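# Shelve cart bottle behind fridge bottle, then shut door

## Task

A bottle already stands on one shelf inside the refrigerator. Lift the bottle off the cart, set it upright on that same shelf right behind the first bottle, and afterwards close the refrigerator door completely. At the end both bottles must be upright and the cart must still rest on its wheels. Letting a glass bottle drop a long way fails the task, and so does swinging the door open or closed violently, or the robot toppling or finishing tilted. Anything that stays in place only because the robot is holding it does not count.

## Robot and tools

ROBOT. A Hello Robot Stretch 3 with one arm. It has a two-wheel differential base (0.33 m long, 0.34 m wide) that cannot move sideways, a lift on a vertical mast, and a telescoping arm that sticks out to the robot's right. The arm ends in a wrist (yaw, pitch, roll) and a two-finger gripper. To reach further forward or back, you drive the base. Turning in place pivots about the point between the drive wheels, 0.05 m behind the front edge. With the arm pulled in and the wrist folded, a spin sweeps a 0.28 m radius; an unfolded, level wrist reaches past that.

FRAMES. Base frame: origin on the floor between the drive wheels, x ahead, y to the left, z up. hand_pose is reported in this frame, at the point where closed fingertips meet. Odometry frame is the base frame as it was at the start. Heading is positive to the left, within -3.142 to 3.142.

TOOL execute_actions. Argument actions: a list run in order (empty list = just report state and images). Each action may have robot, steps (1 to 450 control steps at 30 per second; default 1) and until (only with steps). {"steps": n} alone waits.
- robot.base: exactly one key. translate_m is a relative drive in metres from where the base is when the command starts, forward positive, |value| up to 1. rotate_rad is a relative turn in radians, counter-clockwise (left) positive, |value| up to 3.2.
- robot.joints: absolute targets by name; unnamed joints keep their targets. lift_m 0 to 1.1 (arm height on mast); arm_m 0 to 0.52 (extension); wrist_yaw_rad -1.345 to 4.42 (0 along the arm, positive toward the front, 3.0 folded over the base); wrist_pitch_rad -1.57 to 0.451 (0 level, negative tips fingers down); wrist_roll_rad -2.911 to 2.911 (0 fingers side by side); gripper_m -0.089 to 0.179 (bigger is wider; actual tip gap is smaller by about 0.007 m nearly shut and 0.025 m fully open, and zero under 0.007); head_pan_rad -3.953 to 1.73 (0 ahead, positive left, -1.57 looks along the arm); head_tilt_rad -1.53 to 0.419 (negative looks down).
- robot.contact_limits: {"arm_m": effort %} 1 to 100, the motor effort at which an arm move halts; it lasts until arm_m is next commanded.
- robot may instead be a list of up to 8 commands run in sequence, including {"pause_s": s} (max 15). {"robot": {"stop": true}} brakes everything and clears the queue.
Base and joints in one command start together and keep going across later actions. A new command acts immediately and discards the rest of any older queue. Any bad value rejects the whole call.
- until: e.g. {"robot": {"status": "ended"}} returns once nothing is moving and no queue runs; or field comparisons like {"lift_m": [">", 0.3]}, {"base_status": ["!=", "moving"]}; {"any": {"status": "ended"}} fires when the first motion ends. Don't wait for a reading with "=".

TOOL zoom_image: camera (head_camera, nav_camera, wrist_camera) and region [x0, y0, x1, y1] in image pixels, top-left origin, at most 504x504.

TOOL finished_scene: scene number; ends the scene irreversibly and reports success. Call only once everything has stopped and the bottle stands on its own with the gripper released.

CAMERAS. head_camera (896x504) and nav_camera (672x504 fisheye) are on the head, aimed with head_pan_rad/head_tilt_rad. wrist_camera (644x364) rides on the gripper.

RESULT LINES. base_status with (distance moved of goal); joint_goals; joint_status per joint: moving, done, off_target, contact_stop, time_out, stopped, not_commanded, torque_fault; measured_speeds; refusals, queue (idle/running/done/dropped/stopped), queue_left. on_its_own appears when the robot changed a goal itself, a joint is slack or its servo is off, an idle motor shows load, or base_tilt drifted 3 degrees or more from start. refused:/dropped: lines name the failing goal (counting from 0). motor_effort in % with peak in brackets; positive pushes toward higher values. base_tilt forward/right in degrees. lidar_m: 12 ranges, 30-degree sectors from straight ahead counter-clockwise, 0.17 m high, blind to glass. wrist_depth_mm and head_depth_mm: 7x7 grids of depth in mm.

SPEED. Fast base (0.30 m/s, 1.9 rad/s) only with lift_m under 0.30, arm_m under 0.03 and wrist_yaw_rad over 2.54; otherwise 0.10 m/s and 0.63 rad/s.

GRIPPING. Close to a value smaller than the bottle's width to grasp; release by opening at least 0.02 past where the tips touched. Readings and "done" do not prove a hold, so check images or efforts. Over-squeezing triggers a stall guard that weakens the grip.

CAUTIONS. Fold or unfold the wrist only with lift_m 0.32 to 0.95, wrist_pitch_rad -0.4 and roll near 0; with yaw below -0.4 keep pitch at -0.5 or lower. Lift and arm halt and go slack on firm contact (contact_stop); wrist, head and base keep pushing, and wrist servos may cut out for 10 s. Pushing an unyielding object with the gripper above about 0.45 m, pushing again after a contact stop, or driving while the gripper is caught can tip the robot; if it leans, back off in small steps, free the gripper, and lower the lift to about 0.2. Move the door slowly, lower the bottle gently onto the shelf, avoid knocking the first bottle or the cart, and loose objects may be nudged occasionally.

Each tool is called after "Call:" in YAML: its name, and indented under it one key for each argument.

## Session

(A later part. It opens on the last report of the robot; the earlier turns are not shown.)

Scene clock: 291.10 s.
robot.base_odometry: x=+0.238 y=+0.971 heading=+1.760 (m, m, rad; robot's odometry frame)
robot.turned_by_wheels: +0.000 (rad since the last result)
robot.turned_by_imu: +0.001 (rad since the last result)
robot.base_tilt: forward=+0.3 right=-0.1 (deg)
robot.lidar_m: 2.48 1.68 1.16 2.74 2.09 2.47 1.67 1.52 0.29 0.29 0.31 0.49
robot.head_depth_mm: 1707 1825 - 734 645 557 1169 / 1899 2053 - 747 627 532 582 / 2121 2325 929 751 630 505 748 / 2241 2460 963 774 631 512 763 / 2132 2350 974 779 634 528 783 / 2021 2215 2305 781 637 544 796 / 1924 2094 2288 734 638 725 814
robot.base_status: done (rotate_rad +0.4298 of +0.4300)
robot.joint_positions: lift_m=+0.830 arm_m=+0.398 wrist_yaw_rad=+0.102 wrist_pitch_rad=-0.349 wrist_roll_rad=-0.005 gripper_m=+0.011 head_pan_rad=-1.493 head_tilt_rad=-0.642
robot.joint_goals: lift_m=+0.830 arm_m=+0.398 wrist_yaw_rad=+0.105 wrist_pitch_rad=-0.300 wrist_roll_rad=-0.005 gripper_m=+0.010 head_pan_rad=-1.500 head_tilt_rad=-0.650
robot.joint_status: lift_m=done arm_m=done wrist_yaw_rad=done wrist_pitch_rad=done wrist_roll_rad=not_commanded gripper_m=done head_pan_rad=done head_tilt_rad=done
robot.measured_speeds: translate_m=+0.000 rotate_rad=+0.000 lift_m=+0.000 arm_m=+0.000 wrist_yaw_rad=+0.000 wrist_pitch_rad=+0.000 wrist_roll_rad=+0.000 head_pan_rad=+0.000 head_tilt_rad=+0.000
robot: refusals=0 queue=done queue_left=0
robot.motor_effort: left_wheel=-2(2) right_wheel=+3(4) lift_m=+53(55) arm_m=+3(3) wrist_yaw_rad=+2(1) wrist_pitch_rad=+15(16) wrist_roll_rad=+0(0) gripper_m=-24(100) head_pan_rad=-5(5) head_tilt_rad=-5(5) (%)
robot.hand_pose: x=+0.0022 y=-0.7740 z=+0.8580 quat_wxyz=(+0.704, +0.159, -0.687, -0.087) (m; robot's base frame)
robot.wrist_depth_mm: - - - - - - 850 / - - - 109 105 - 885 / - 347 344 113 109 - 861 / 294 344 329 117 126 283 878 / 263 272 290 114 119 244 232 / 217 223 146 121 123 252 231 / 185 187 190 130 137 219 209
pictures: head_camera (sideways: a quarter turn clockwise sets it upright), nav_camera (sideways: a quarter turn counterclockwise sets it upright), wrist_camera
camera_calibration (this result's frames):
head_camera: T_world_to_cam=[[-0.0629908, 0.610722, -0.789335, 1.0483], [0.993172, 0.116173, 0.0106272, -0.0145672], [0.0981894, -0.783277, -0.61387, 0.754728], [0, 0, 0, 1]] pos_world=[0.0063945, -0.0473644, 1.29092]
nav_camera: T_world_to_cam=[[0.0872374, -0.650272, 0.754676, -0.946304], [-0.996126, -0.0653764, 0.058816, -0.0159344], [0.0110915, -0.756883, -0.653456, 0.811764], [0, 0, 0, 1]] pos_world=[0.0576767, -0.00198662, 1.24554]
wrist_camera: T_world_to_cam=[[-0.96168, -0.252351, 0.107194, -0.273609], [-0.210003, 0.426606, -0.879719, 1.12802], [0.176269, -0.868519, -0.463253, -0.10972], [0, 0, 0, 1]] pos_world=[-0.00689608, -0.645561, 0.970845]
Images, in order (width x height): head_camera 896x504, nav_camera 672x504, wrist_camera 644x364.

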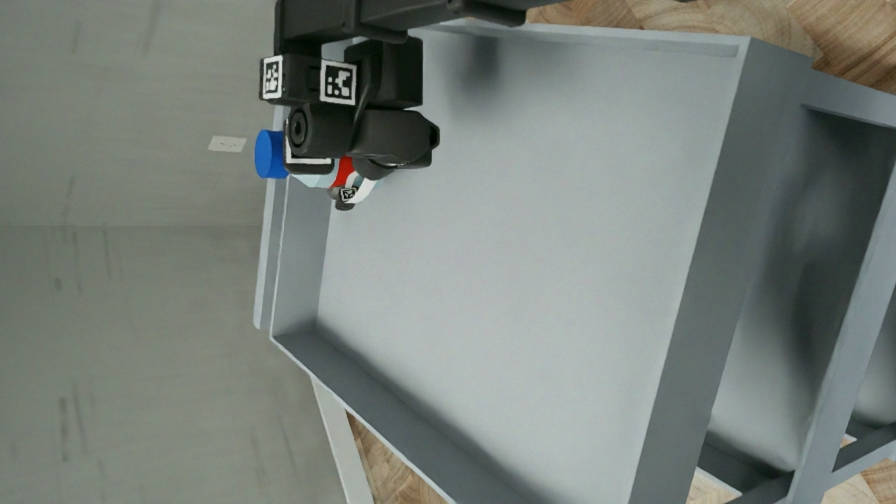

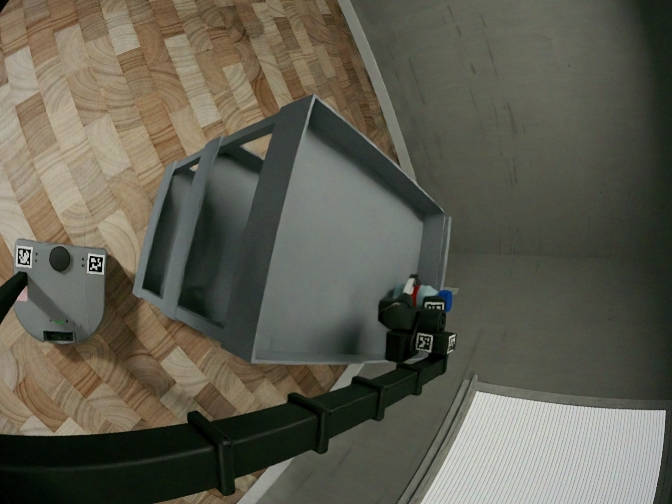

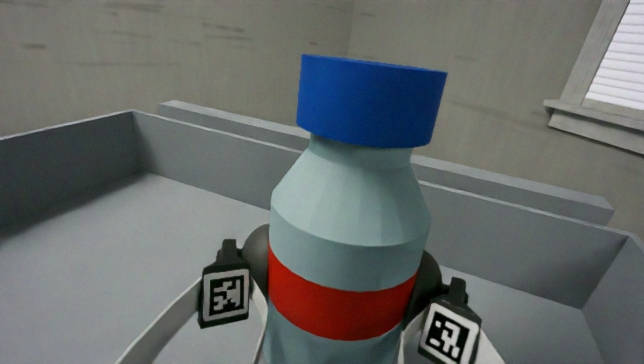

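Call:
execute_actions:
  actions:
    - {"robot": [{"joints": {"lift_m": 0.94, "head_pan_rad": 0.75, "head_tilt_rad": -0.6}}, {"joints": {"arm_m": 0.0}}], "steps": 450, "until": {"robot": {"status": "ended"}}}

Scene clock: 310.30 s.
robot.base_odometry: x=+0.238 y=+0.971 heading=+1.760 (m, m, rad; robot's odometry frame)
robot.turned_by_wheels: +0.000 (rad since the last result)
robot.turned_by_imu: +0.002 (rad since the last result)
robot.base_tilt: forward=+0.1 right=-0.2 (deg)
robot.lidar_m: 2.48 1.68 1.16 2.74 2.09 2.47 1.66 1.52 0.29 0.29 0.31 0.49
robot.head_depth_mm: 1874 2055 2316 2080 1672 1407 1211 / 1861 2072 2321 2081 1671 1405 1215 / 1471 1930 1858 2002 1685 1411 1215 / 1770 1989 2195 2024 1690 1409 1215 / 1812 1976 2014 2015 1704 1412 1220 / 1506 1591 1730 1770 1659 1415 1223 / 1254 1268 1291 1337 1584 1418 1225
robot.base_status: done (rotate_rad +0.4299 of +0.4300)
robot.joint_positions: lift_m=+0.940 arm_m=+0.000 wrist_yaw_rad=+0.104 wrist_pitch_rad=-0.351 wrist_roll_rad=-0.005 gripper_m=+0.011 head_pan_rad=+0.743 head_tilt_rad=-0.606
robot.joint_goals: lift_m=+0.940 arm_m=+0.000 wrist_yaw_rad=+0.105 wrist_pitch_rad=-0.300 wrist_roll_rad=-0.005 gripper_m=+0.010 head_pan_rad=+0.750 head_tilt_rad=-0.600
robot.joint_status: lift_m=done arm_m=done wrist_yaw_rad=done wrist_pitch_rad=done wrist_roll_rad=not_commanded gripper_m=done head_pan_rad=done head_tilt_rad=done
robot.measured_speeds: translate_m=+0.000 rotate_rad=+0.000 lift_m=+0.000 arm_m=+0.000 wrist_yaw_rad=+0.000 wrist_pitch_rad=+0.000 wrist_roll_rad=+0.000 head_pan_rad=+0.000 head_tilt_rad=+0.000
robot: refusals=0 queue=done queue_left=0
robot.motor_effort: left_wheel=-1(1) right_wheel=+3(3) lift_m=+53(54) arm_m=-3(1) wrist_yaw_rad=+1(2) wrist_pitch_rad=+15(15) wrist_roll_rad=+0(0) gripper_m=-24(23) head_pan_rad=+5(57) head_tilt_rad=+4(11) (%)
robot.hand_pose: x=+0.0026 y=-0.3764 z=+0.9676 quat_wxyz=(+0.704, +0.160, -0.687, -0.087) (m; robot's base frame)
robot.wrist_depth_mm: - - - - - - - / - - - 109 104 - - / - - - 113 109 - - / - 509 596 117 127 - - / 376 428 476 114 119 - - / 347 363 146 120 123 - - / 297 305 307 130 138 - -
pictures: head_camera (sideways: a quarter turn clockwise sets it upright), nav_camera (sideways: a quarter turn counterclockwise sets it upright), wrist_camera
camera_calibration (this result's frames):
head_camera: T_world_to_cam=[[-0.420336, -0.406985, -0.810975, 1.07869], [-0.7047, 0.709445, 0.00922045, -0.00237921], [0.57159, 0.57537, -0.585008, 0.714293], [0, 0, 0, 1]] pos_world=[0.0434514, 0.0297139, 1.29268]
nav_camera: T_world_to_cam=[[0.437388, 0.451301, 0.777829, -0.978619], [0.664737, -0.744796, 0.0583412, -0.0254504], [0.605654, 0.491534, -0.625762, 0.772112], [0, 0, 0, 1]] pos_world=[-0.0226782, 0.0431776, 1.24584]
wrist_camera: T_world_to_cam=[[-0.961273, -0.254007, 0.106931, -0.185066], [-0.210813, 0.427789, -0.878951, 1.05459], [0.177516, -0.867454, -0.46477, 0.288203], [0, 0, 0, 1]] pos_world=[-0.00673813, -0.248147, 1.08067]
Images, in order (width x height): head_camera 896x504, nav_camera 672x504, wrist_camera 644x364.

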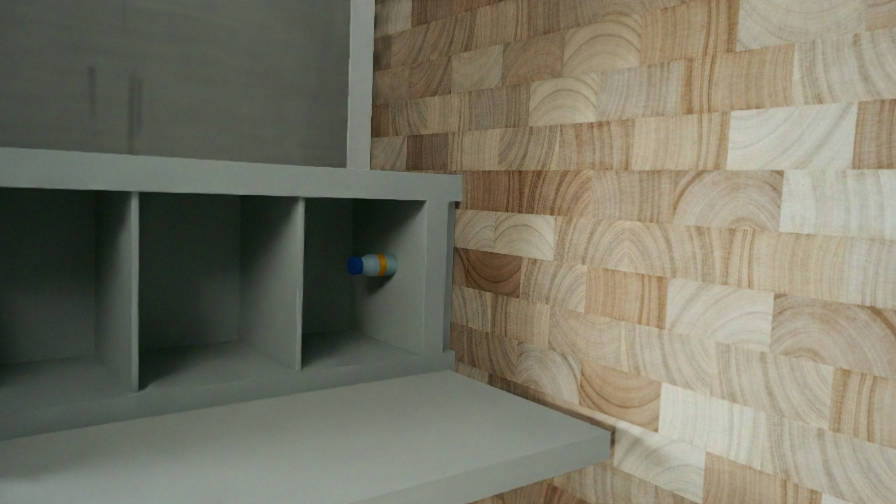

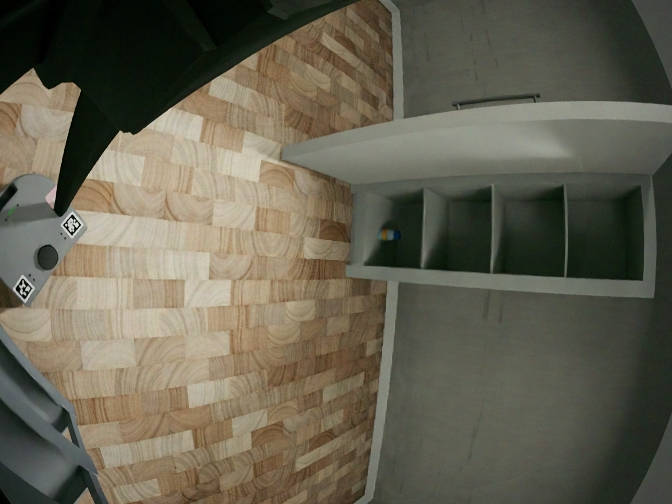

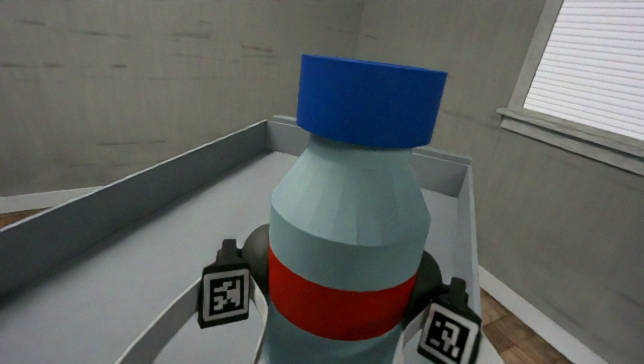

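Call:
zoom_image:
  camera: "head_camera"
  region: [270, 150, 520, 400]

Region (270, 150, 520, 400) of head_camera's 896x504 image, scaled by 2.016, with more detail than that image has.

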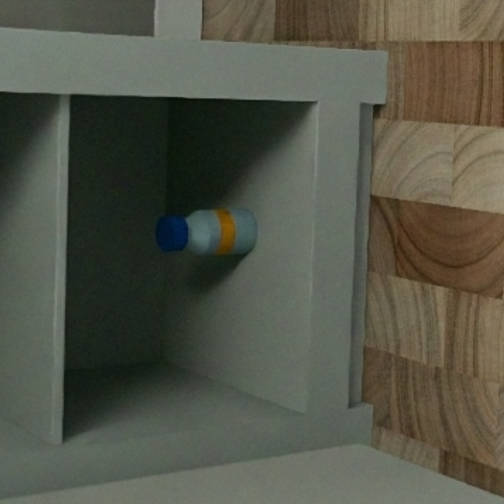

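Call:
execute_actions:
  actions:
    - {"robot": [{"base": {"rotate_rad": 0.45}}, {"base": {"translate_m": 0.3}}, {"base": {"rotate_rad": 0.51}}, {"base": {"translate_m": 0.95}, "joints": {"lift_m": 0.25, "wrist_yaw_rad": 0.08, "head_pan_rad": -0.3, "head_tilt_rad": -1.0}}], "steps": 450, "until": {"robot": {"status": "ended"}}}
    - {"steps": 300, "until": {"robot": {"status": "ended"}}}

Scene clock: 432.27 s.
robot.base_odometry: x=-0.807 y=+1.601 heading=+2.720 (m, m, rad; robot's odometry frame)
robot.turned_by_wheels: +0.960 (rad since the last result)
robot.turned_by_imu: +0.986 (rad since the last result)
robot.base_tilt: forward=+0.2 right=-0.1 (deg)
robot.lidar_m: 0.62 0.41 0.36 0.35 2.29 2.73 1.35 1.36 2.39 2.07 1.19 0.50
robot.head_depth_mm: 523 534 629 1379 1312 1191 1118 / 606 556 836 879 1250 1188 1111 / 610 560 977 913 1238 1202 1112 / 613 561 980 919 1243 1204 1118 / 617 563 987 924 1252 1197 1104 / 622 569 994 923 1233 1204 1107 / 627 571 888 899 1007 1006 1008
robot.base_status: done (translate_m +0.9500 of +0.9500)
robot.joint_positions: lift_m=+0.250 arm_m=+0.000 wrist_yaw_rad=+0.081 wrist_pitch_rad=-0.351 wrist_roll_rad=-0.005 gripper_m=+0.011 head_pan_rad=-0.293 head_tilt_rad=-0.988
robot.joint_goals: lift_m=+0.250 arm_m=+0.000 wrist_yaw_rad=+0.080 wrist_pitch_rad=-0.300 wrist_roll_rad=-0.005 gripper_m=+0.010 head_pan_rad=-0.300 head_tilt_rad=-1.000
robot.joint_status: lift_m=done arm_m=done wrist_yaw_rad=done wrist_pitch_rad=done wrist_roll_rad=not_commanded gripper_m=done head_pan_rad=done head_tilt_rad=done
robot.measured_speeds: translate_m=+0.000 rotate_rad=+0.000 lift_m=+0.000 arm_m=+0.000 wrist_yaw_rad=+0.000 wrist_pitch_rad=+0.000 wrist_roll_rad=+0.000 head_pan_rad=+0.000 head_tilt_rad=+0.000
robot: refusals=0 queue=done queue_left=0
robot.motor_effort: left_wheel=-2(6) right_wheel=+2(7) lift_m=+39(53) arm_m=-3(3) wrist_yaw_rad=-1(4) wrist_pitch_rad=+16(16) wrist_roll_rad=+1(1) gripper_m=-23(23) head_pan_rad=-4(58) head_tilt_rad=-8(39) (%)
robot.hand_pose: x=-0.0027 y=-0.3769 z=+0.2781 quat_wxyz=(+0.703, +0.152, -0.688, -0.095) (m; robot's base frame)
robot.wrist_depth_mm: 799 993 - - - - - / 828 - - 109 104 - - / 858 - - 113 109 - - / 756 810 840 117 126 - - / 571 606 643 113 119 753 777 / 489 500 146 121 123 584 610 / 409 415 422 130 138 482 496
pictures: head_camera (sideways: a quarter turn clockwise sets it upright), nav_camera (sideways: a quarter turn counterclockwise sets it upright), wrist_camera
camera_calibration (this result's frames):
head_camera: T_world_to_cam=[[-0.813248, 0.22921, -0.534874, 0.721292], [0.257081, 0.966113, 0.0231313, -0.0263484], [0.522051, -0.118694, -0.844615, 1.05222], [0, 0, 0, 1]] pos_world=[0.0440526, -0.0149797, 1.27513]
nav_camera: T_world_to_cam=[[0.845322, -0.216841, 0.488273, -0.60382], [-0.280108, -0.958127, 0.0594356, -0.021082], [0.45494, -0.187012, -0.870664, 1.09149], [0, 0, 0, 1]] pos_world=[0.00795413, 0.0529897, 1.24641]
wrist_camera: T_world_to_cam=[[-0.966763, -0.232241, 0.10693, -0.108281], [-0.201103, 0.432452, -0.878944, 0.449357], [0.157885, -0.871234, -0.464783, -0.0332528], [0, 0, 0, 1]] pos_world=[-0.00906417, -0.248444, 0.391083]
Images, in order (width x height): head_camera 896x504, nav_camera 672x504, wrist_camera 644x364.

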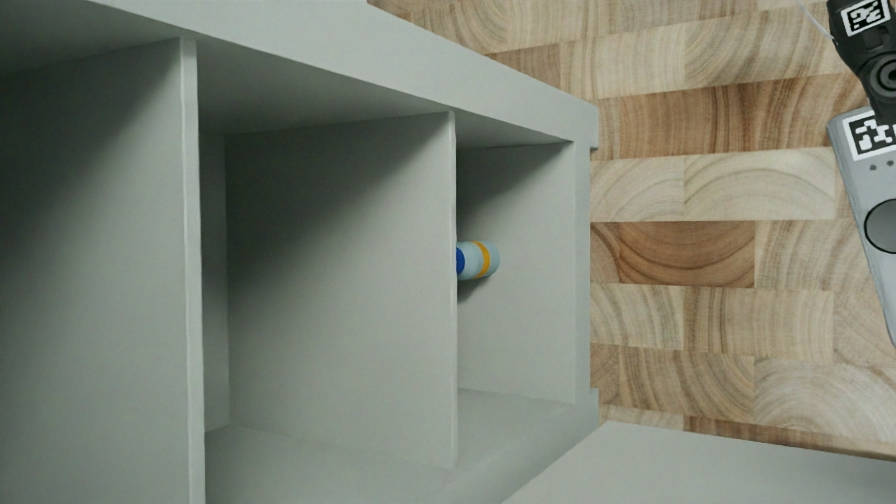

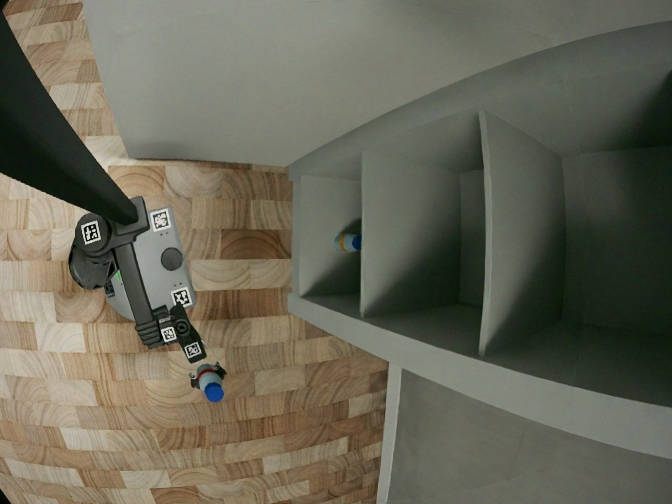

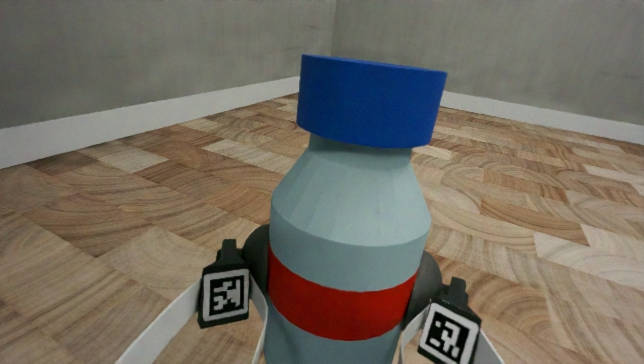

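Call:
execute_actions:
  actions:
    - {"robot": [{"base": {"rotate_rad": 1.278}, "joints": {"lift_m": 0.18, "head_pan_rad": -1.57, "head_tilt_rad": -1.1}}, {"base": {"translate_m": 0.21}}, {"joints": {"arm_m": 0.12}}], "steps": 450, "until": {"robot": {"status": "ended"}}}

Scene clock: 478.77 s.
robot.base_odometry: x=-0.945 y=+1.443 heading=-2.286 (m, m, rad; robot's odometry frame)
robot.turned_by_wheels: +1.278 (rad since the last result)
robot.turned_by_imu: +1.303 (rad since the last result)
robot.base_tilt: forward=+0.3 right=-0.1 (deg)
robot.lidar_m: - 0.15 0.20 2.72 1.46 2.72 2.60 1.50 0.59 0.48 0.21 0.15
robot.head_depth_mm: 522 984 890 1223 1257 1179 - / 524 986 891 1226 1275 - - / 528 991 901 1228 1292 1213 - / 531 1001 905 1235 1277 1194 1108 / 525 671 783 906 965 964 967 / 473 532 568 565 564 565 566 / 404 402 401 401 400 401 401
robot.base_status: done (translate_m +0.2100 of +0.2100)
robot.joint_positions: lift_m=+0.180 arm_m=+0.120 wrist_yaw_rad=+0.081 wrist_pitch_rad=-0.351 wrist_roll_rad=-0.005 gripper_m=+0.011 head_pan_rad=-1.563 head_tilt_rad=-1.086
robot.joint_goals: lift_m=+0.180 arm_m=+0.120 wrist_yaw_rad=+0.080 wrist_pitch_rad=-0.300 wrist_roll_rad=-0.005 gripper_m=+0.010 head_pan_rad=-1.570 head_tilt_rad=-1.100
robot.joint_status: lift_m=done arm_m=done wrist_yaw_rad=done wrist_pitch_rad=done wrist_roll_rad=not_commanded gripper_m=done head_pan_rad=done head_tilt_rad=done
robot.measured_speeds: translate_m=+0.000 rotate_rad=+0.000 lift_m=+0.000 arm_m=+0.000 wrist_yaw_rad=+0.000 wrist_pitch_rad=+0.000 wrist_roll_rad=+0.000 head_pan_rad=+0.000 head_tilt_rad=+0.000
robot: refusals=0 queue=done queue_left=0
robot.motor_effort: left_wheel=-1(5) right_wheel=+2(6) lift_m=+39(41) arm_m=+3(4) wrist_yaw_rad=-1(2) wrist_pitch_rad=+16(15) wrist_roll_rad=+0(0) gripper_m=-23(24) head_pan_rad=-5(58) head_tilt_rad=-8(23) (%)
robot.hand_pose: x=-0.0027 y=-0.4962 z=+0.2080 quat_wxyz=(+0.703, +0.152, -0.688, -0.095) (m; robot's base frame)
robot.wrist_depth_mm: 130 164 262 475 472 444 428 / 133 171 280 109 104 469 446 / 137 178 296 113 109 265 458 / 139 185 320 117 127 253 451 / 143 193 300 114 120 269 386 / 152 199 146 121 123 283 304 / 168 195 210 130 138 243 249
pictures: head_camera (sideways: a quarter turn clockwise sets it upright), nav_camera (sideways: a quarter turn counterclockwise sets it upright), wrist_camera
camera_calibration (this result's frames):
head_camera: T_world_to_cam=[[-0.0222153, 0.89331, -0.448892, 0.604464], [0.998931, 0.0380399, 0.0262644, -0.0349495], [0.0405381, -0.447828, -0.8932, 1.11829], [0, 0, 0, 1]] pos_world=[0.00300696, -0.0378402, 1.27112]
nav_camera: T_world_to_cam=[[0.0434905, -0.915552, 0.399841, -0.483742], [-0.998058, -0.0219477, 0.0583028, -0.0152201], [-0.0446037, -0.4016, -0.914729, 1.15179], [0, 0, 0, 1]] pos_world=[0.0572218, 0.0193335, 1.24788]
wrist_camera: T_world_to_cam=[[-0.966777, -0.232185, 0.106925, -0.128498], [-0.201081, 0.432505, -0.878923, 0.439455], [0.157827, -0.871223, -0.464824, -0.169754], [0, 0, 0, 1]] pos_world=[-0.00907062, -0.367796, 0.321081]
Images, in order (width x height): head_camera 896x504, nav_camera 672x504, wrist_camera 644x364.

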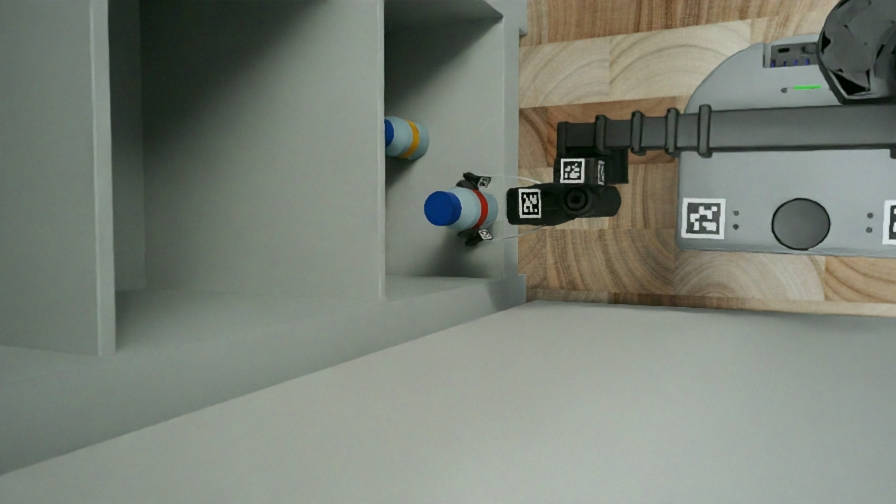

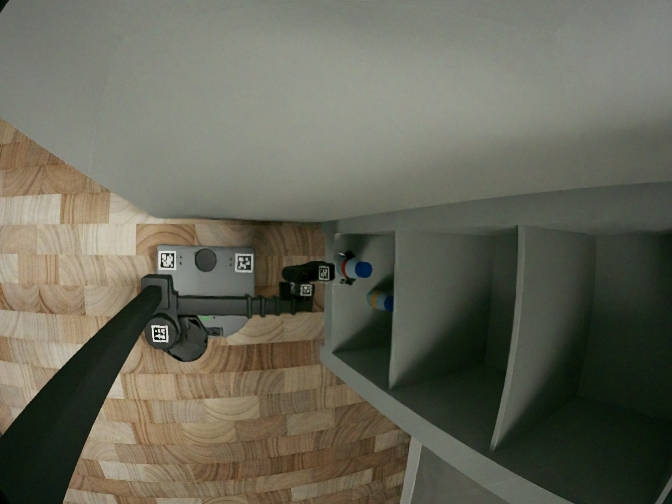

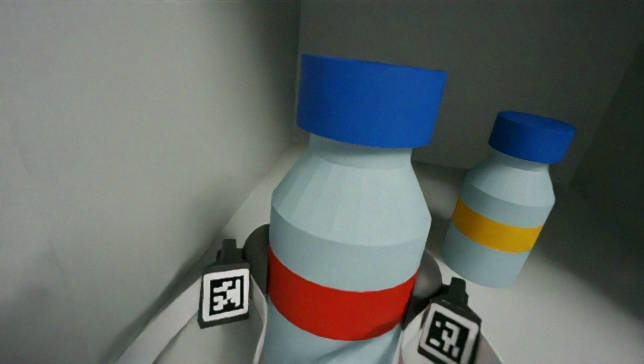

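Call:
zoom_image:
  camera: "head_camera"
  region: [370, 90, 650, 320]

Region (370, 90, 650, 320) of head_camera's 896x504 image, scaled by 1.800, with more detail than that image has; it fills the top 414 rows of this view, and the rest is white.

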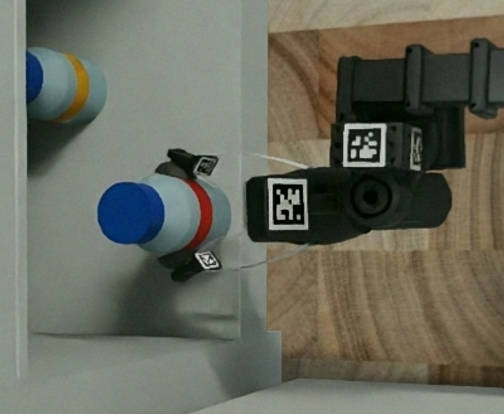

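Call:
execute_actions:
  actions:
    - {"robot": [{"base": {"translate_m": 0.012}}, {"joints": {"arm_m": 0.38}}, {"joints": {"lift_m": 0.145}}], "steps": 450, "until": {"robot": {"status": "ended"}}}

Scene clock: 512.17 s.
robot.base_odometry: x=-0.953 y=+1.433 heading=-2.286 (m, m, rad; robot's odometry frame)
robot.turned_by_wheels: +0.000 (rad since the last result)
robot.turned_by_imu: +0.002 (rad since the last result)
robot.base_tilt: forward=+0.3 right=+0.0 (deg)
robot.lidar_m: - 0.15 0.18 2.72 1.47 2.73 2.61 1.50 0.60 0.47 0.19 0.15
robot.head_depth_mm: 520 980 888 1212 1261 1168 - / 524 988 891 1220 1264 - - / 528 994 902 1216 1272 - - / 529 994 907 1238 1276 1199 1099 / 520 600 718 885 888 881 887 / 462 521 520 520 518 518 519 / 370 368 367 367 367 367 368
robot.base_status: done (translate_m +0.0120 of +0.0120)
robot.joint_positions: lift_m=+0.145 arm_m=+0.380 wrist_yaw_rad=+0.081 wrist_pitch_rad=-0.351 wrist_roll_rad=-0.005 gripper_m=+0.011 head_pan_rad=-1.563 head_tilt_rad=-1.086
robot.joint_goals: lift_m=+0.145 arm_m=+0.380 wrist_yaw_rad=+0.080 wrist_pitch_rad=-0.300 wrist_roll_rad=-0.005 gripper_m=+0.010 head_pan_rad=-1.570 head_tilt_rad=-1.100
robot.joint_status: lift_m=done arm_m=done wrist_yaw_rad=done wrist_pitch_rad=done wrist_roll_rad=not_commanded gripper_m=done head_pan_rad=done head_tilt_rad=done
robot.measured_speeds: translate_m=+0.000 rotate_rad=+0.000 lift_m=+0.000 arm_m=+0.000 wrist_yaw_rad=+0.000 wrist_pitch_rad=+0.000 wrist_roll_rad=+0.000 head_pan_rad=+0.000 head_tilt_rad=+0.000
robot: refusals=0 queue=done queue_left=0
robot.motor_effort: left_wheel=-1(3) right_wheel=+2(6) lift_m=+39(40) arm_m=+3(3) wrist_yaw_rad=-1(1) wrist_pitch_rad=+16(16) wrist_roll_rad=+0(0) gripper_m=-23(23) head_pan_rad=-5(5) head_tilt_rad=-9(8) (%)
robot.hand_pose: x=-0.0027 y=-0.7562 z=+0.1730 quat_wxyz=(+0.703, +0.152, -0.688, -0.095) (m; robot's base frame)
robot.wrist_depth_mm: 124 158 248 242 234 224 214 / 129 164 263 109 104 235 229 / 133 170 283 112 109 255 242 / 137 177 303 118 126 270 259 / 137 185 259 113 119 283 276 / 142 189 145 121 124 237 246 / 147 167 171 130 138 197 201
pictures: head_camera (sideways: a quarter turn clockwise sets it upright), nav_camera (sideways: a quarter turn counterclockwise sets it upright), wrist_camera
camera_calibration (this result's frames):
head_camera: T_world_to_cam=[[-0.0221241, 0.893312, -0.448892, 0.604463], [0.998935, 0.037938, 0.0262644, -0.0349495], [0.0404924, -0.447833, -0.8932, 1.11829], [0, 0, 0, 1]] pos_world=[0.00300309, -0.0378399, 1.27112]
nav_camera: T_world_to_cam=[[0.0433971, -0.915557, 0.399841, -0.483741], [-0.99806, -0.0218458, 0.0583028, -0.0152201], [-0.0446446, -0.401595, -0.914729, 1.15179], [0, 0, 0, 1]] pos_world=[0.0572237, 0.0193283, 1.24788]
wrist_camera: T_world_to_cam=[[-0.966782, -0.232185, 0.10688, -0.185112], [-0.201088, 0.432768, -0.878792, 0.52125], [0.157788, -0.871092, -0.465082, -0.412402], [0, 0, 0, 1]] pos_world=[-0.00907393, -0.6278, 0.286055]
Images, in order (width x height): head_camera 896x504, nav_camera 672x504, wrist_camera 644x364.

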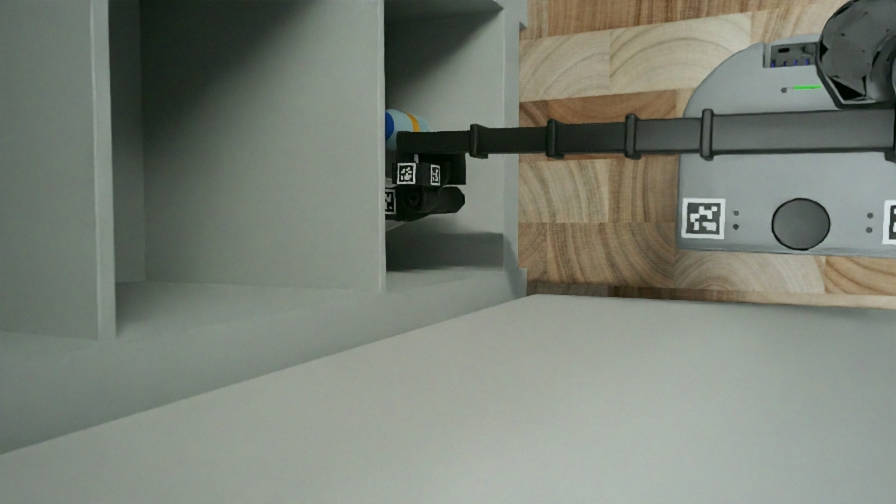

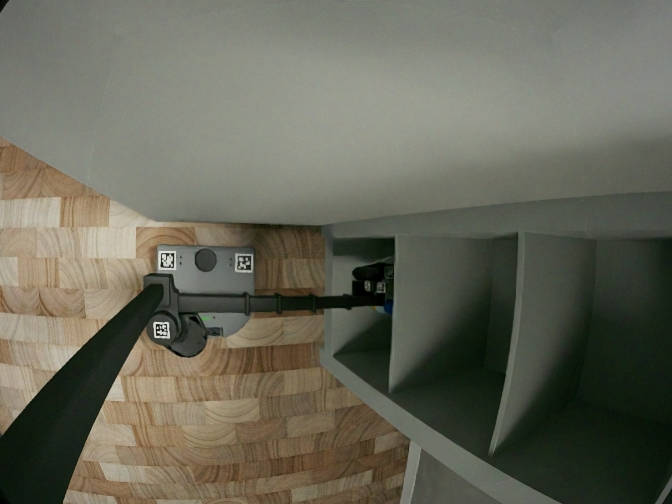

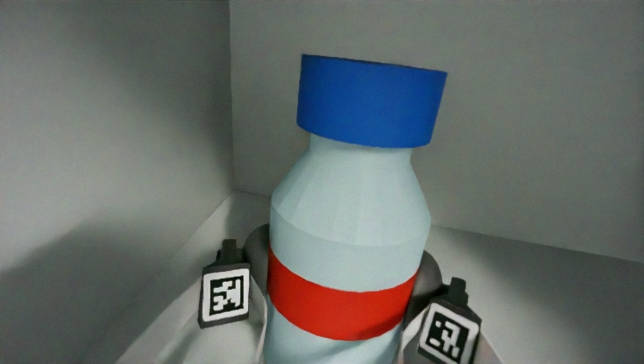

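Call:
execute_actions:
  actions:
    - {"robot": {"joints": {"lift_m": 0.133}}, "steps": 100, "until": {"robot": {"status": "ended"}}}

Scene clock: 518.60 s.
robot.base_odometry: x=-0.953 y=+1.433 heading=-2.286 (m, m, rad; robot's odometry frame)
robot.turned_by_wheels: +0.000 (rad since the last result)
robot.turned_by_imu: +0.001 (rad since the last result)
robot.base_tilt: forward=+0.2 right=-0.1 (deg)
robot.lidar_m: - 0.15 0.18 2.72 1.47 2.74 2.62 1.50 0.60 0.47 0.19 0.15
robot.head_depth_mm: 520 984 891 1223 1256 1174 - / 523 989 895 1226 1265 - - / 526 995 900 1205 1268 - - / 530 1002 903 1236 1279 1194 1108 / 520 600 722 885 886 888 888 / 462 521 520 520 518 518 519 / 370 369 367 367 366 366 368
robot.base_status: done (translate_m +0.0120 of +0.0120)
robot.joint_positions: lift_m=+0.133 arm_m=+0.380 wrist_yaw_rad=+0.081 wrist_pitch_rad=-0.323 wrist_roll_rad=-0.005 gripper_m=+0.011 head_pan_rad=-1.563 head_tilt_rad=-1.086
robot.joint_goals: lift_m=+0.133 arm_m=+0.380 wrist_yaw_rad=+0.080 wrist_pitch_rad=-0.300 wrist_roll_rad=-0.005 gripper_m=+0.010 head_pan_rad=-1.570 head_tilt_rad=-1.100
robot.joint_status: lift_m=done arm_m=done wrist_yaw_rad=done wrist_pitch_rad=done wrist_roll_rad=not_commanded gripper_m=done head_pan_rad=done head_tilt_rad=done
robot.measured_speeds: translate_m=+0.000 rotate_rad=+0.000 lift_m=+0.000 arm_m=+0.000 wrist_yaw_rad=+0.000 wrist_pitch_rad=+0.000 wrist_roll_rad=+0.000 head_pan_rad=+0.000 head_tilt_rad=+0.000
robot: refusals=0 queue=done queue_left=0
robot.motor_effort: left_wheel=-2(2) right_wheel=+2(2) lift_m=+34(39) arm_m=+2(3) wrist_yaw_rad=-1(1) wrist_pitch_rad=+7(16) wrist_roll_rad=+1(0) gripper_m=-23(24) head_pan_rad=-5(5) head_tilt_rad=-7(8) (%)
robot.hand_pose: x=-0.0024 y=-0.7593 z=+0.1679 quat_wxyz=(+0.704, +0.142, -0.691, -0.085) (m; robot's base frame)
robot.wrist_depth_mm: 125 158 248 244 231 224 214 / 128 164 263 106 102 239 226 / 133 170 281 110 106 253 240 / 137 177 298 116 124 269 255 / 137 185 250 112 118 281 273 / 142 184 146 120 122 234 243 / 146 164 165 130 137 193 198
pictures: head_camera (sideways: a quarter turn clockwise sets it upright), nav_camera (sideways: a quarter turn counterclockwise sets it upright), wrist_camera
camera_calibration (this result's frames):
head_camera: T_world_to_cam=[[-0.022124, 0.893312, -0.448892, 0.604463], [0.998935, 0.0379378, 0.0262644, -0.0349495], [0.0404923, -0.447833, -0.8932, 1.11829], [0, 0, 0, 1]] pos_world=[0.00300309, -0.0378399, 1.27112]
nav_camera: T_world_to_cam=[[0.043397, -0.915557, 0.399841, -0.483742], [-0.99806, -0.0218457, 0.0583028, -0.0152201], [-0.0446447, -0.401595, -0.914728, 1.15179], [0, 0, 0, 1]] pos_world=[0.0572237, 0.0193283, 1.24788]
wrist_camera: T_world_to_cam=[[-0.967035, -0.229058, 0.111248, -0.1834], [-0.199024, 0.407342, -0.891326, 0.50096], [0.15885, -0.884084, -0.439501, -0.43166], [0, 0, 0, 1]] pos_world=[-0.0090819, -0.627695, 0.277206]
Images, in order (width x height): head_camera 896x504, nav_camera 672x504, wrist_camera 644x364.

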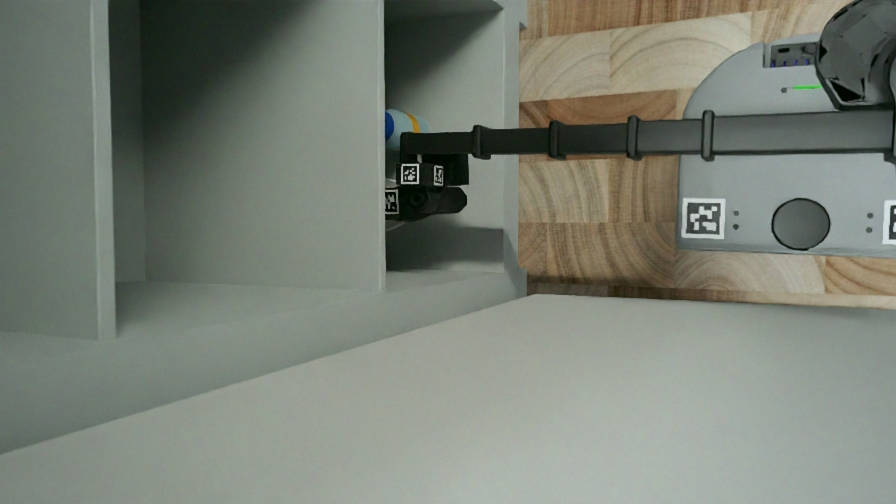

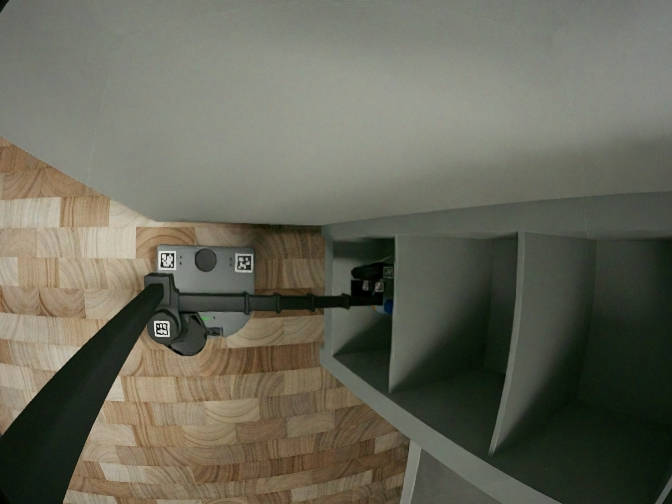

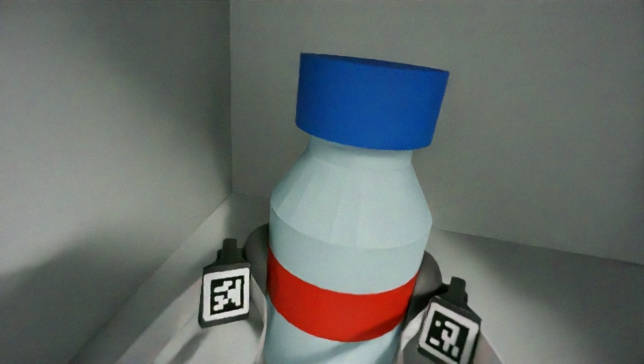

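Call:
execute_actions:
  actions:
    - {"robot": [{"joints": {"gripper_m": 0.105}}, {"joints": {"arm_m": 0.17}}, {"base": {"translate_m": -0.141}, "joints": {"gripper_m": 0.125}}], "steps": 400, "until": {"robot": {"status": "ended"}}}

Scene clock: 532.27 s.
robot.base_odometry: x=-0.860 y=+1.540 heading=-2.286 (m, m, rad; robot's odometry frame)
robot.turned_by_wheels: +0.000 (rad since the last result)
robot.turned_by_imu: +0.002 (rad since the last result)
robot.base_tilt: forward=+0.1 right=+0.0 (deg)
robot.lidar_m: 0.27 0.28 2.85 2.74 1.49 2.59 2.48 1.50 0.52 0.62 0.40 0.29
robot.head_depth_mm: 521 848 844 998 1256 1180 - / 525 988 897 1218 1261 - - / 526 994 900 1255 1244 - - / 531 1001 906 1246 1272 1195 1101 / 533 999 908 1243 1278 1189 1105 / 537 901 885 986 1073 1071 1079 / 539 641 721 758 760 760 762
robot.base_status: done (translate_m -0.1410 of -0.1410)
robot.joint_positions: lift_m=+0.133 arm_m=+0.170 wrist_yaw_rad=+0.081 wrist_pitch_rad=-0.316 wrist_roll_rad=-0.005 gripper_m=+0.125 head_pan_rad=-1.563 head_tilt_rad=-1.086
robot.joint_goals: lift_m=+0.133 arm_m=+0.170 wrist_yaw_rad=+0.080 wrist_pitch_rad=-0.300 wrist_roll_rad=-0.005 gripper_m=+0.125 head_pan_rad=-1.570 head_tilt_rad=-1.100
robot.joint_status: lift_m=done arm_m=done wrist_yaw_rad=done wrist_pitch_rad=done wrist_roll_rad=not_commanded gripper_m=done head_pan_rad=done head_tilt_rad=done
robot.measured_speeds: translate_m=+0.000 rotate_rad=+0.000 lift_m=+0.000 arm_m=+0.000 wrist_yaw_rad=+0.000 wrist_pitch_rad=+0.000 wrist_roll_rad=+0.000 head_pan_rad=+0.000 head_tilt_rad=+0.000
robot: refusals=0 queue=done queue_left=0
robot.motor_effort: left_wheel=-1(5) right_wheel=+2(3) lift_m=+35(35) arm_m=-3(3) wrist_yaw_rad=-1(1) wrist_pitch_rad=+5(7) wrist_roll_rad=+0(0) gripper_m=+0(97) head_pan_rad=-5(5) head_tilt_rad=-8(8) (%)
robot.hand_pose: x=-0.0024 y=-0.5506 z=+0.1694 quat_wxyz=(+0.704, +0.140, -0.691, -0.083) (m; robot's base frame)
robot.wrist_depth_mm: 258 343 449 444 423 408 314 / 262 352 326 452 432 426 303 / 272 368 341 443 462 445 291 / 280 317 346 220 354 400 278 / 235 248 265 234 276 306 269 / 193 204 207 217 226 245 237 / 167 163 175 179 185 - 201
pictures: head_camera (sideways: a quarter turn clockwise sets it upright), nav_camera (sideways: a quarter turn counterclockwise sets it upright), wrist_camera
camera_calibration (this result's frames):
head_camera: T_world_to_cam=[[-0.0221218, 0.893312, -0.448892, 0.604463], [0.998935, 0.0379353, 0.0262644, -0.0349495], [0.0404912, -0.447833, -0.8932, 1.11829], [0, 0, 0, 1]] pos_world=[0.00300299, -0.0378399, 1.27112]
nav_camera: T_world_to_cam=[[0.0433947, -0.915557, 0.39984, -0.483741], [-0.99806, -0.0218432, 0.0583028, -0.0152201], [-0.0446457, -0.401595, -0.914729, 1.15179], [0, 0, 0, 1]] pos_world=[0.0572238, 0.0193282, 1.24788]
wrist_camera: T_world_to_cam=[[-0.967093, -0.228341, 0.112208, -0.135479], [-0.198557, 0.401618, -0.894024, 0.414599], [0.159078, -0.886884, -0.433741, -0.249026], [0, 0, 0, 1]] pos_world=[-0.00908491, -0.418303, 0.27785]
Images, in order (width x height): head_camera 896x504, nav_camera 672x504, wrist_camera 644x364.

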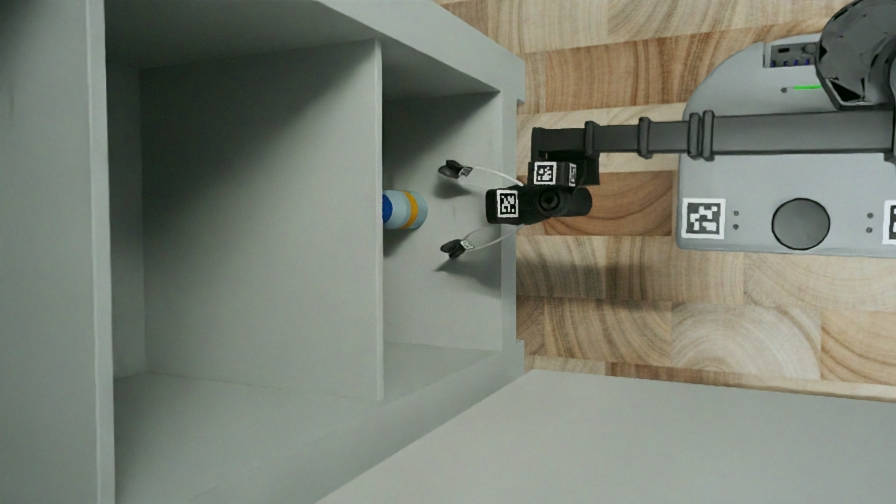

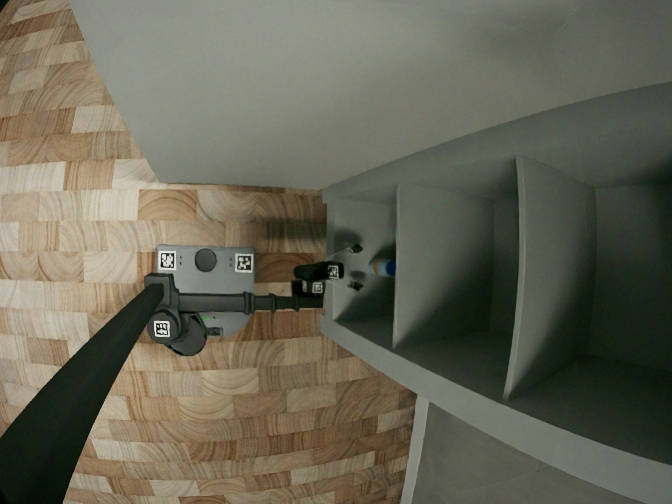

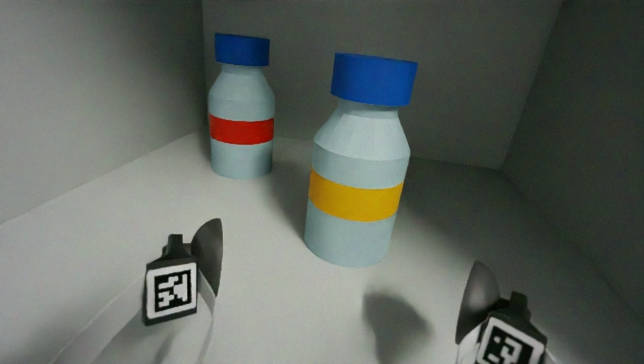

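Call:
execute_actions:
  actions:
    - {"robot": [{"joints": {"arm_m": 0.265}}, {"joints": {"gripper_m": 0.01}}, {"joints": {"lift_m": 0.155}}], "steps": 400, "until": {"robot": {"status": "ended"}}}

Scene clock: 544.90 s.
robot.base_odometry: x=-0.860 y=+1.540 heading=-2.286 (m, m, rad; robot's odometry frame)
robot.turned_by_wheels: +0.000 (rad since the last result)
robot.turned_by_imu: +0.002 (rad since the last result)
robot.base_tilt: forward=+0.1 right=+0.0 (deg)
robot.lidar_m: 0.27 0.28 2.83 2.73 1.50 2.59 2.47 1.50 0.52 0.61 0.40 0.29
robot.head_depth_mm: 521 849 847 1001 1259 1174 - / 524 989 896 1212 1269 - - / 526 993 899 1262 1264 - - / 530 997 899 1248 1280 1203 1107 / 534 1002 906 1237 1280 1195 1107 / 537 906 887 992 1070 1068 1079 / 538 639 724 758 761 759 764
robot.base_status: done (translate_m -0.1410 of -0.1410)
robot.joint_positions: lift_m=+0.155 arm_m=+0.265 wrist_yaw_rad=+0.083 wrist_pitch_rad=-0.349 wrist_roll_rad=-0.005 gripper_m=+0.011 head_pan_rad=-1.563 head_tilt_rad=-1.086
robot.joint_goals: lift_m=+0.155 arm_m=+0.265 wrist_yaw_rad=+0.080 wrist_pitch_rad=-0.300 wrist_roll_rad=-0.005 gripper_m=+0.010 head_pan_rad=-1.570 head_tilt_rad=-1.100
robot.joint_status: lift_m=done arm_m=done wrist_yaw_rad=done wrist_pitch_rad=done wrist_roll_rad=not_commanded gripper_m=done head_pan_rad=done head_tilt_rad=done
robot.measured_speeds: translate_m=+0.000 rotate_rad=+0.000 lift_m=+0.000 arm_m=+0.000 wrist_yaw_rad=+0.000 wrist_pitch_rad=+0.000 wrist_roll_rad=+0.000 head_pan_rad=+0.000 head_tilt_rad=+0.000
robot: refusals=0 queue=done queue_left=0
robot.motor_effort: left_wheel=-1(1) right_wheel=+0(2) lift_m=+52(54) arm_m=+3(4) wrist_yaw_rad=-2(3) wrist_pitch_rad=+15(16) wrist_roll_rad=+0(0) gripper_m=-23(100) head_pan_rad=-5(5) head_tilt_rad=-8(8) (%)
robot.hand_pose: x=-0.0023 y=-0.6415 z=+0.1832 quat_wxyz=(+0.703, +0.152, -0.688, -0.094) (m; robot's base frame)
robot.wrist_depth_mm: 260 340 367 351 337 325 308 / 267 323 385 114 113 343 301 / 276 333 258 118 115 365 290 / 283 315 276 121 133 385 277 / 251 265 272 118 125 321 267 / 207 213 - 126 129 253 246 / 178 181 181 136 143 210 214
pictures: head_camera (sideways: a quarter turn clockwise sets it upright), nav_camera (sideways: a quarter turn counterclockwise sets it upright), wrist_camera
camera_calibration (this result's frames):
head_camera: T_world_to_cam=[[-0.0221218, 0.893312, -0.448892, 0.604463], [0.998935, 0.0379353, 0.0262644, -0.0349495], [0.0404912, -0.447833, -0.8932, 1.11829], [0, 0, 0, 1]] pos_world=[0.00300299, -0.0378399, 1.27112]
nav_camera: T_world_to_cam=[[0.0433947, -0.915557, 0.399841, -0.483741], [-0.99806, -0.0218432, 0.0583028, -0.0152201], [-0.0446457, -0.401595, -0.914729, 1.15179], [0, 0, 0, 1]] pos_world=[0.0572238, 0.0193282, 1.24788]
wrist_camera: T_world_to_cam=[[-0.966451, -0.233382, 0.107262, -0.16004], [-0.201562, 0.430277, -0.879906, 0.479222], [0.159202, -0.872006, -0.462883, -0.308788], [0, 0, 0, 1]] pos_world=[-0.00891823, -0.512813, 0.295903]
Images, in order (width x height): head_camera 896x504, nav_camera 672x504, wrist_camera 644x364.

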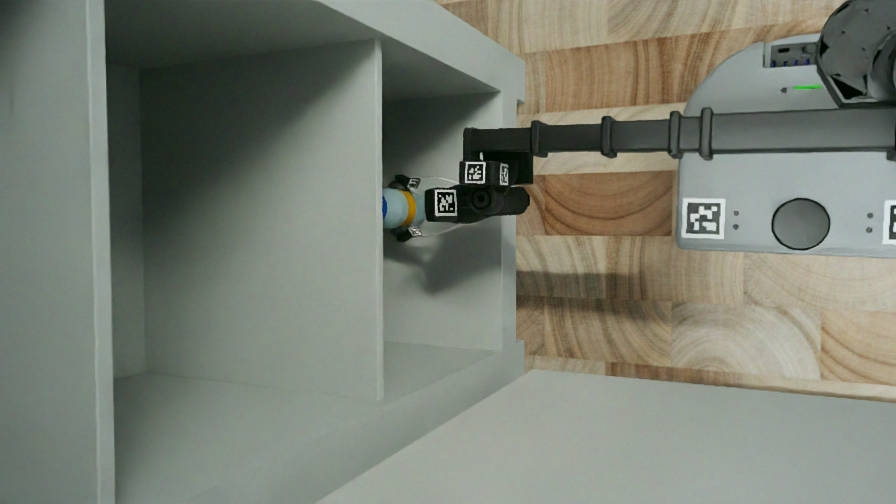

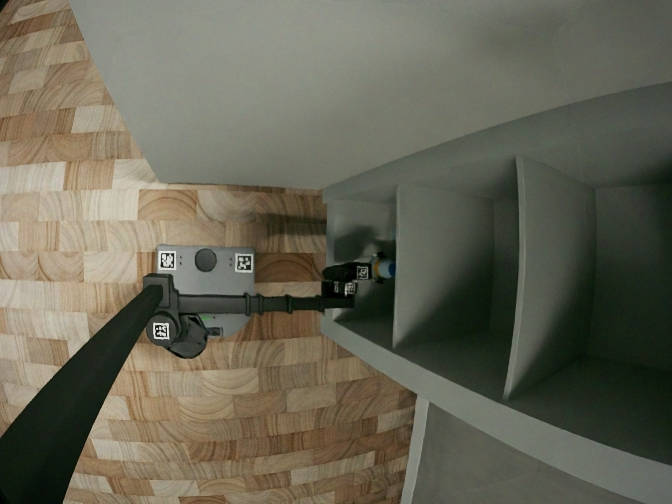

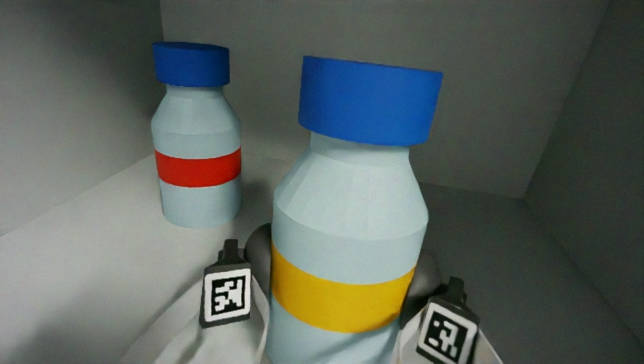

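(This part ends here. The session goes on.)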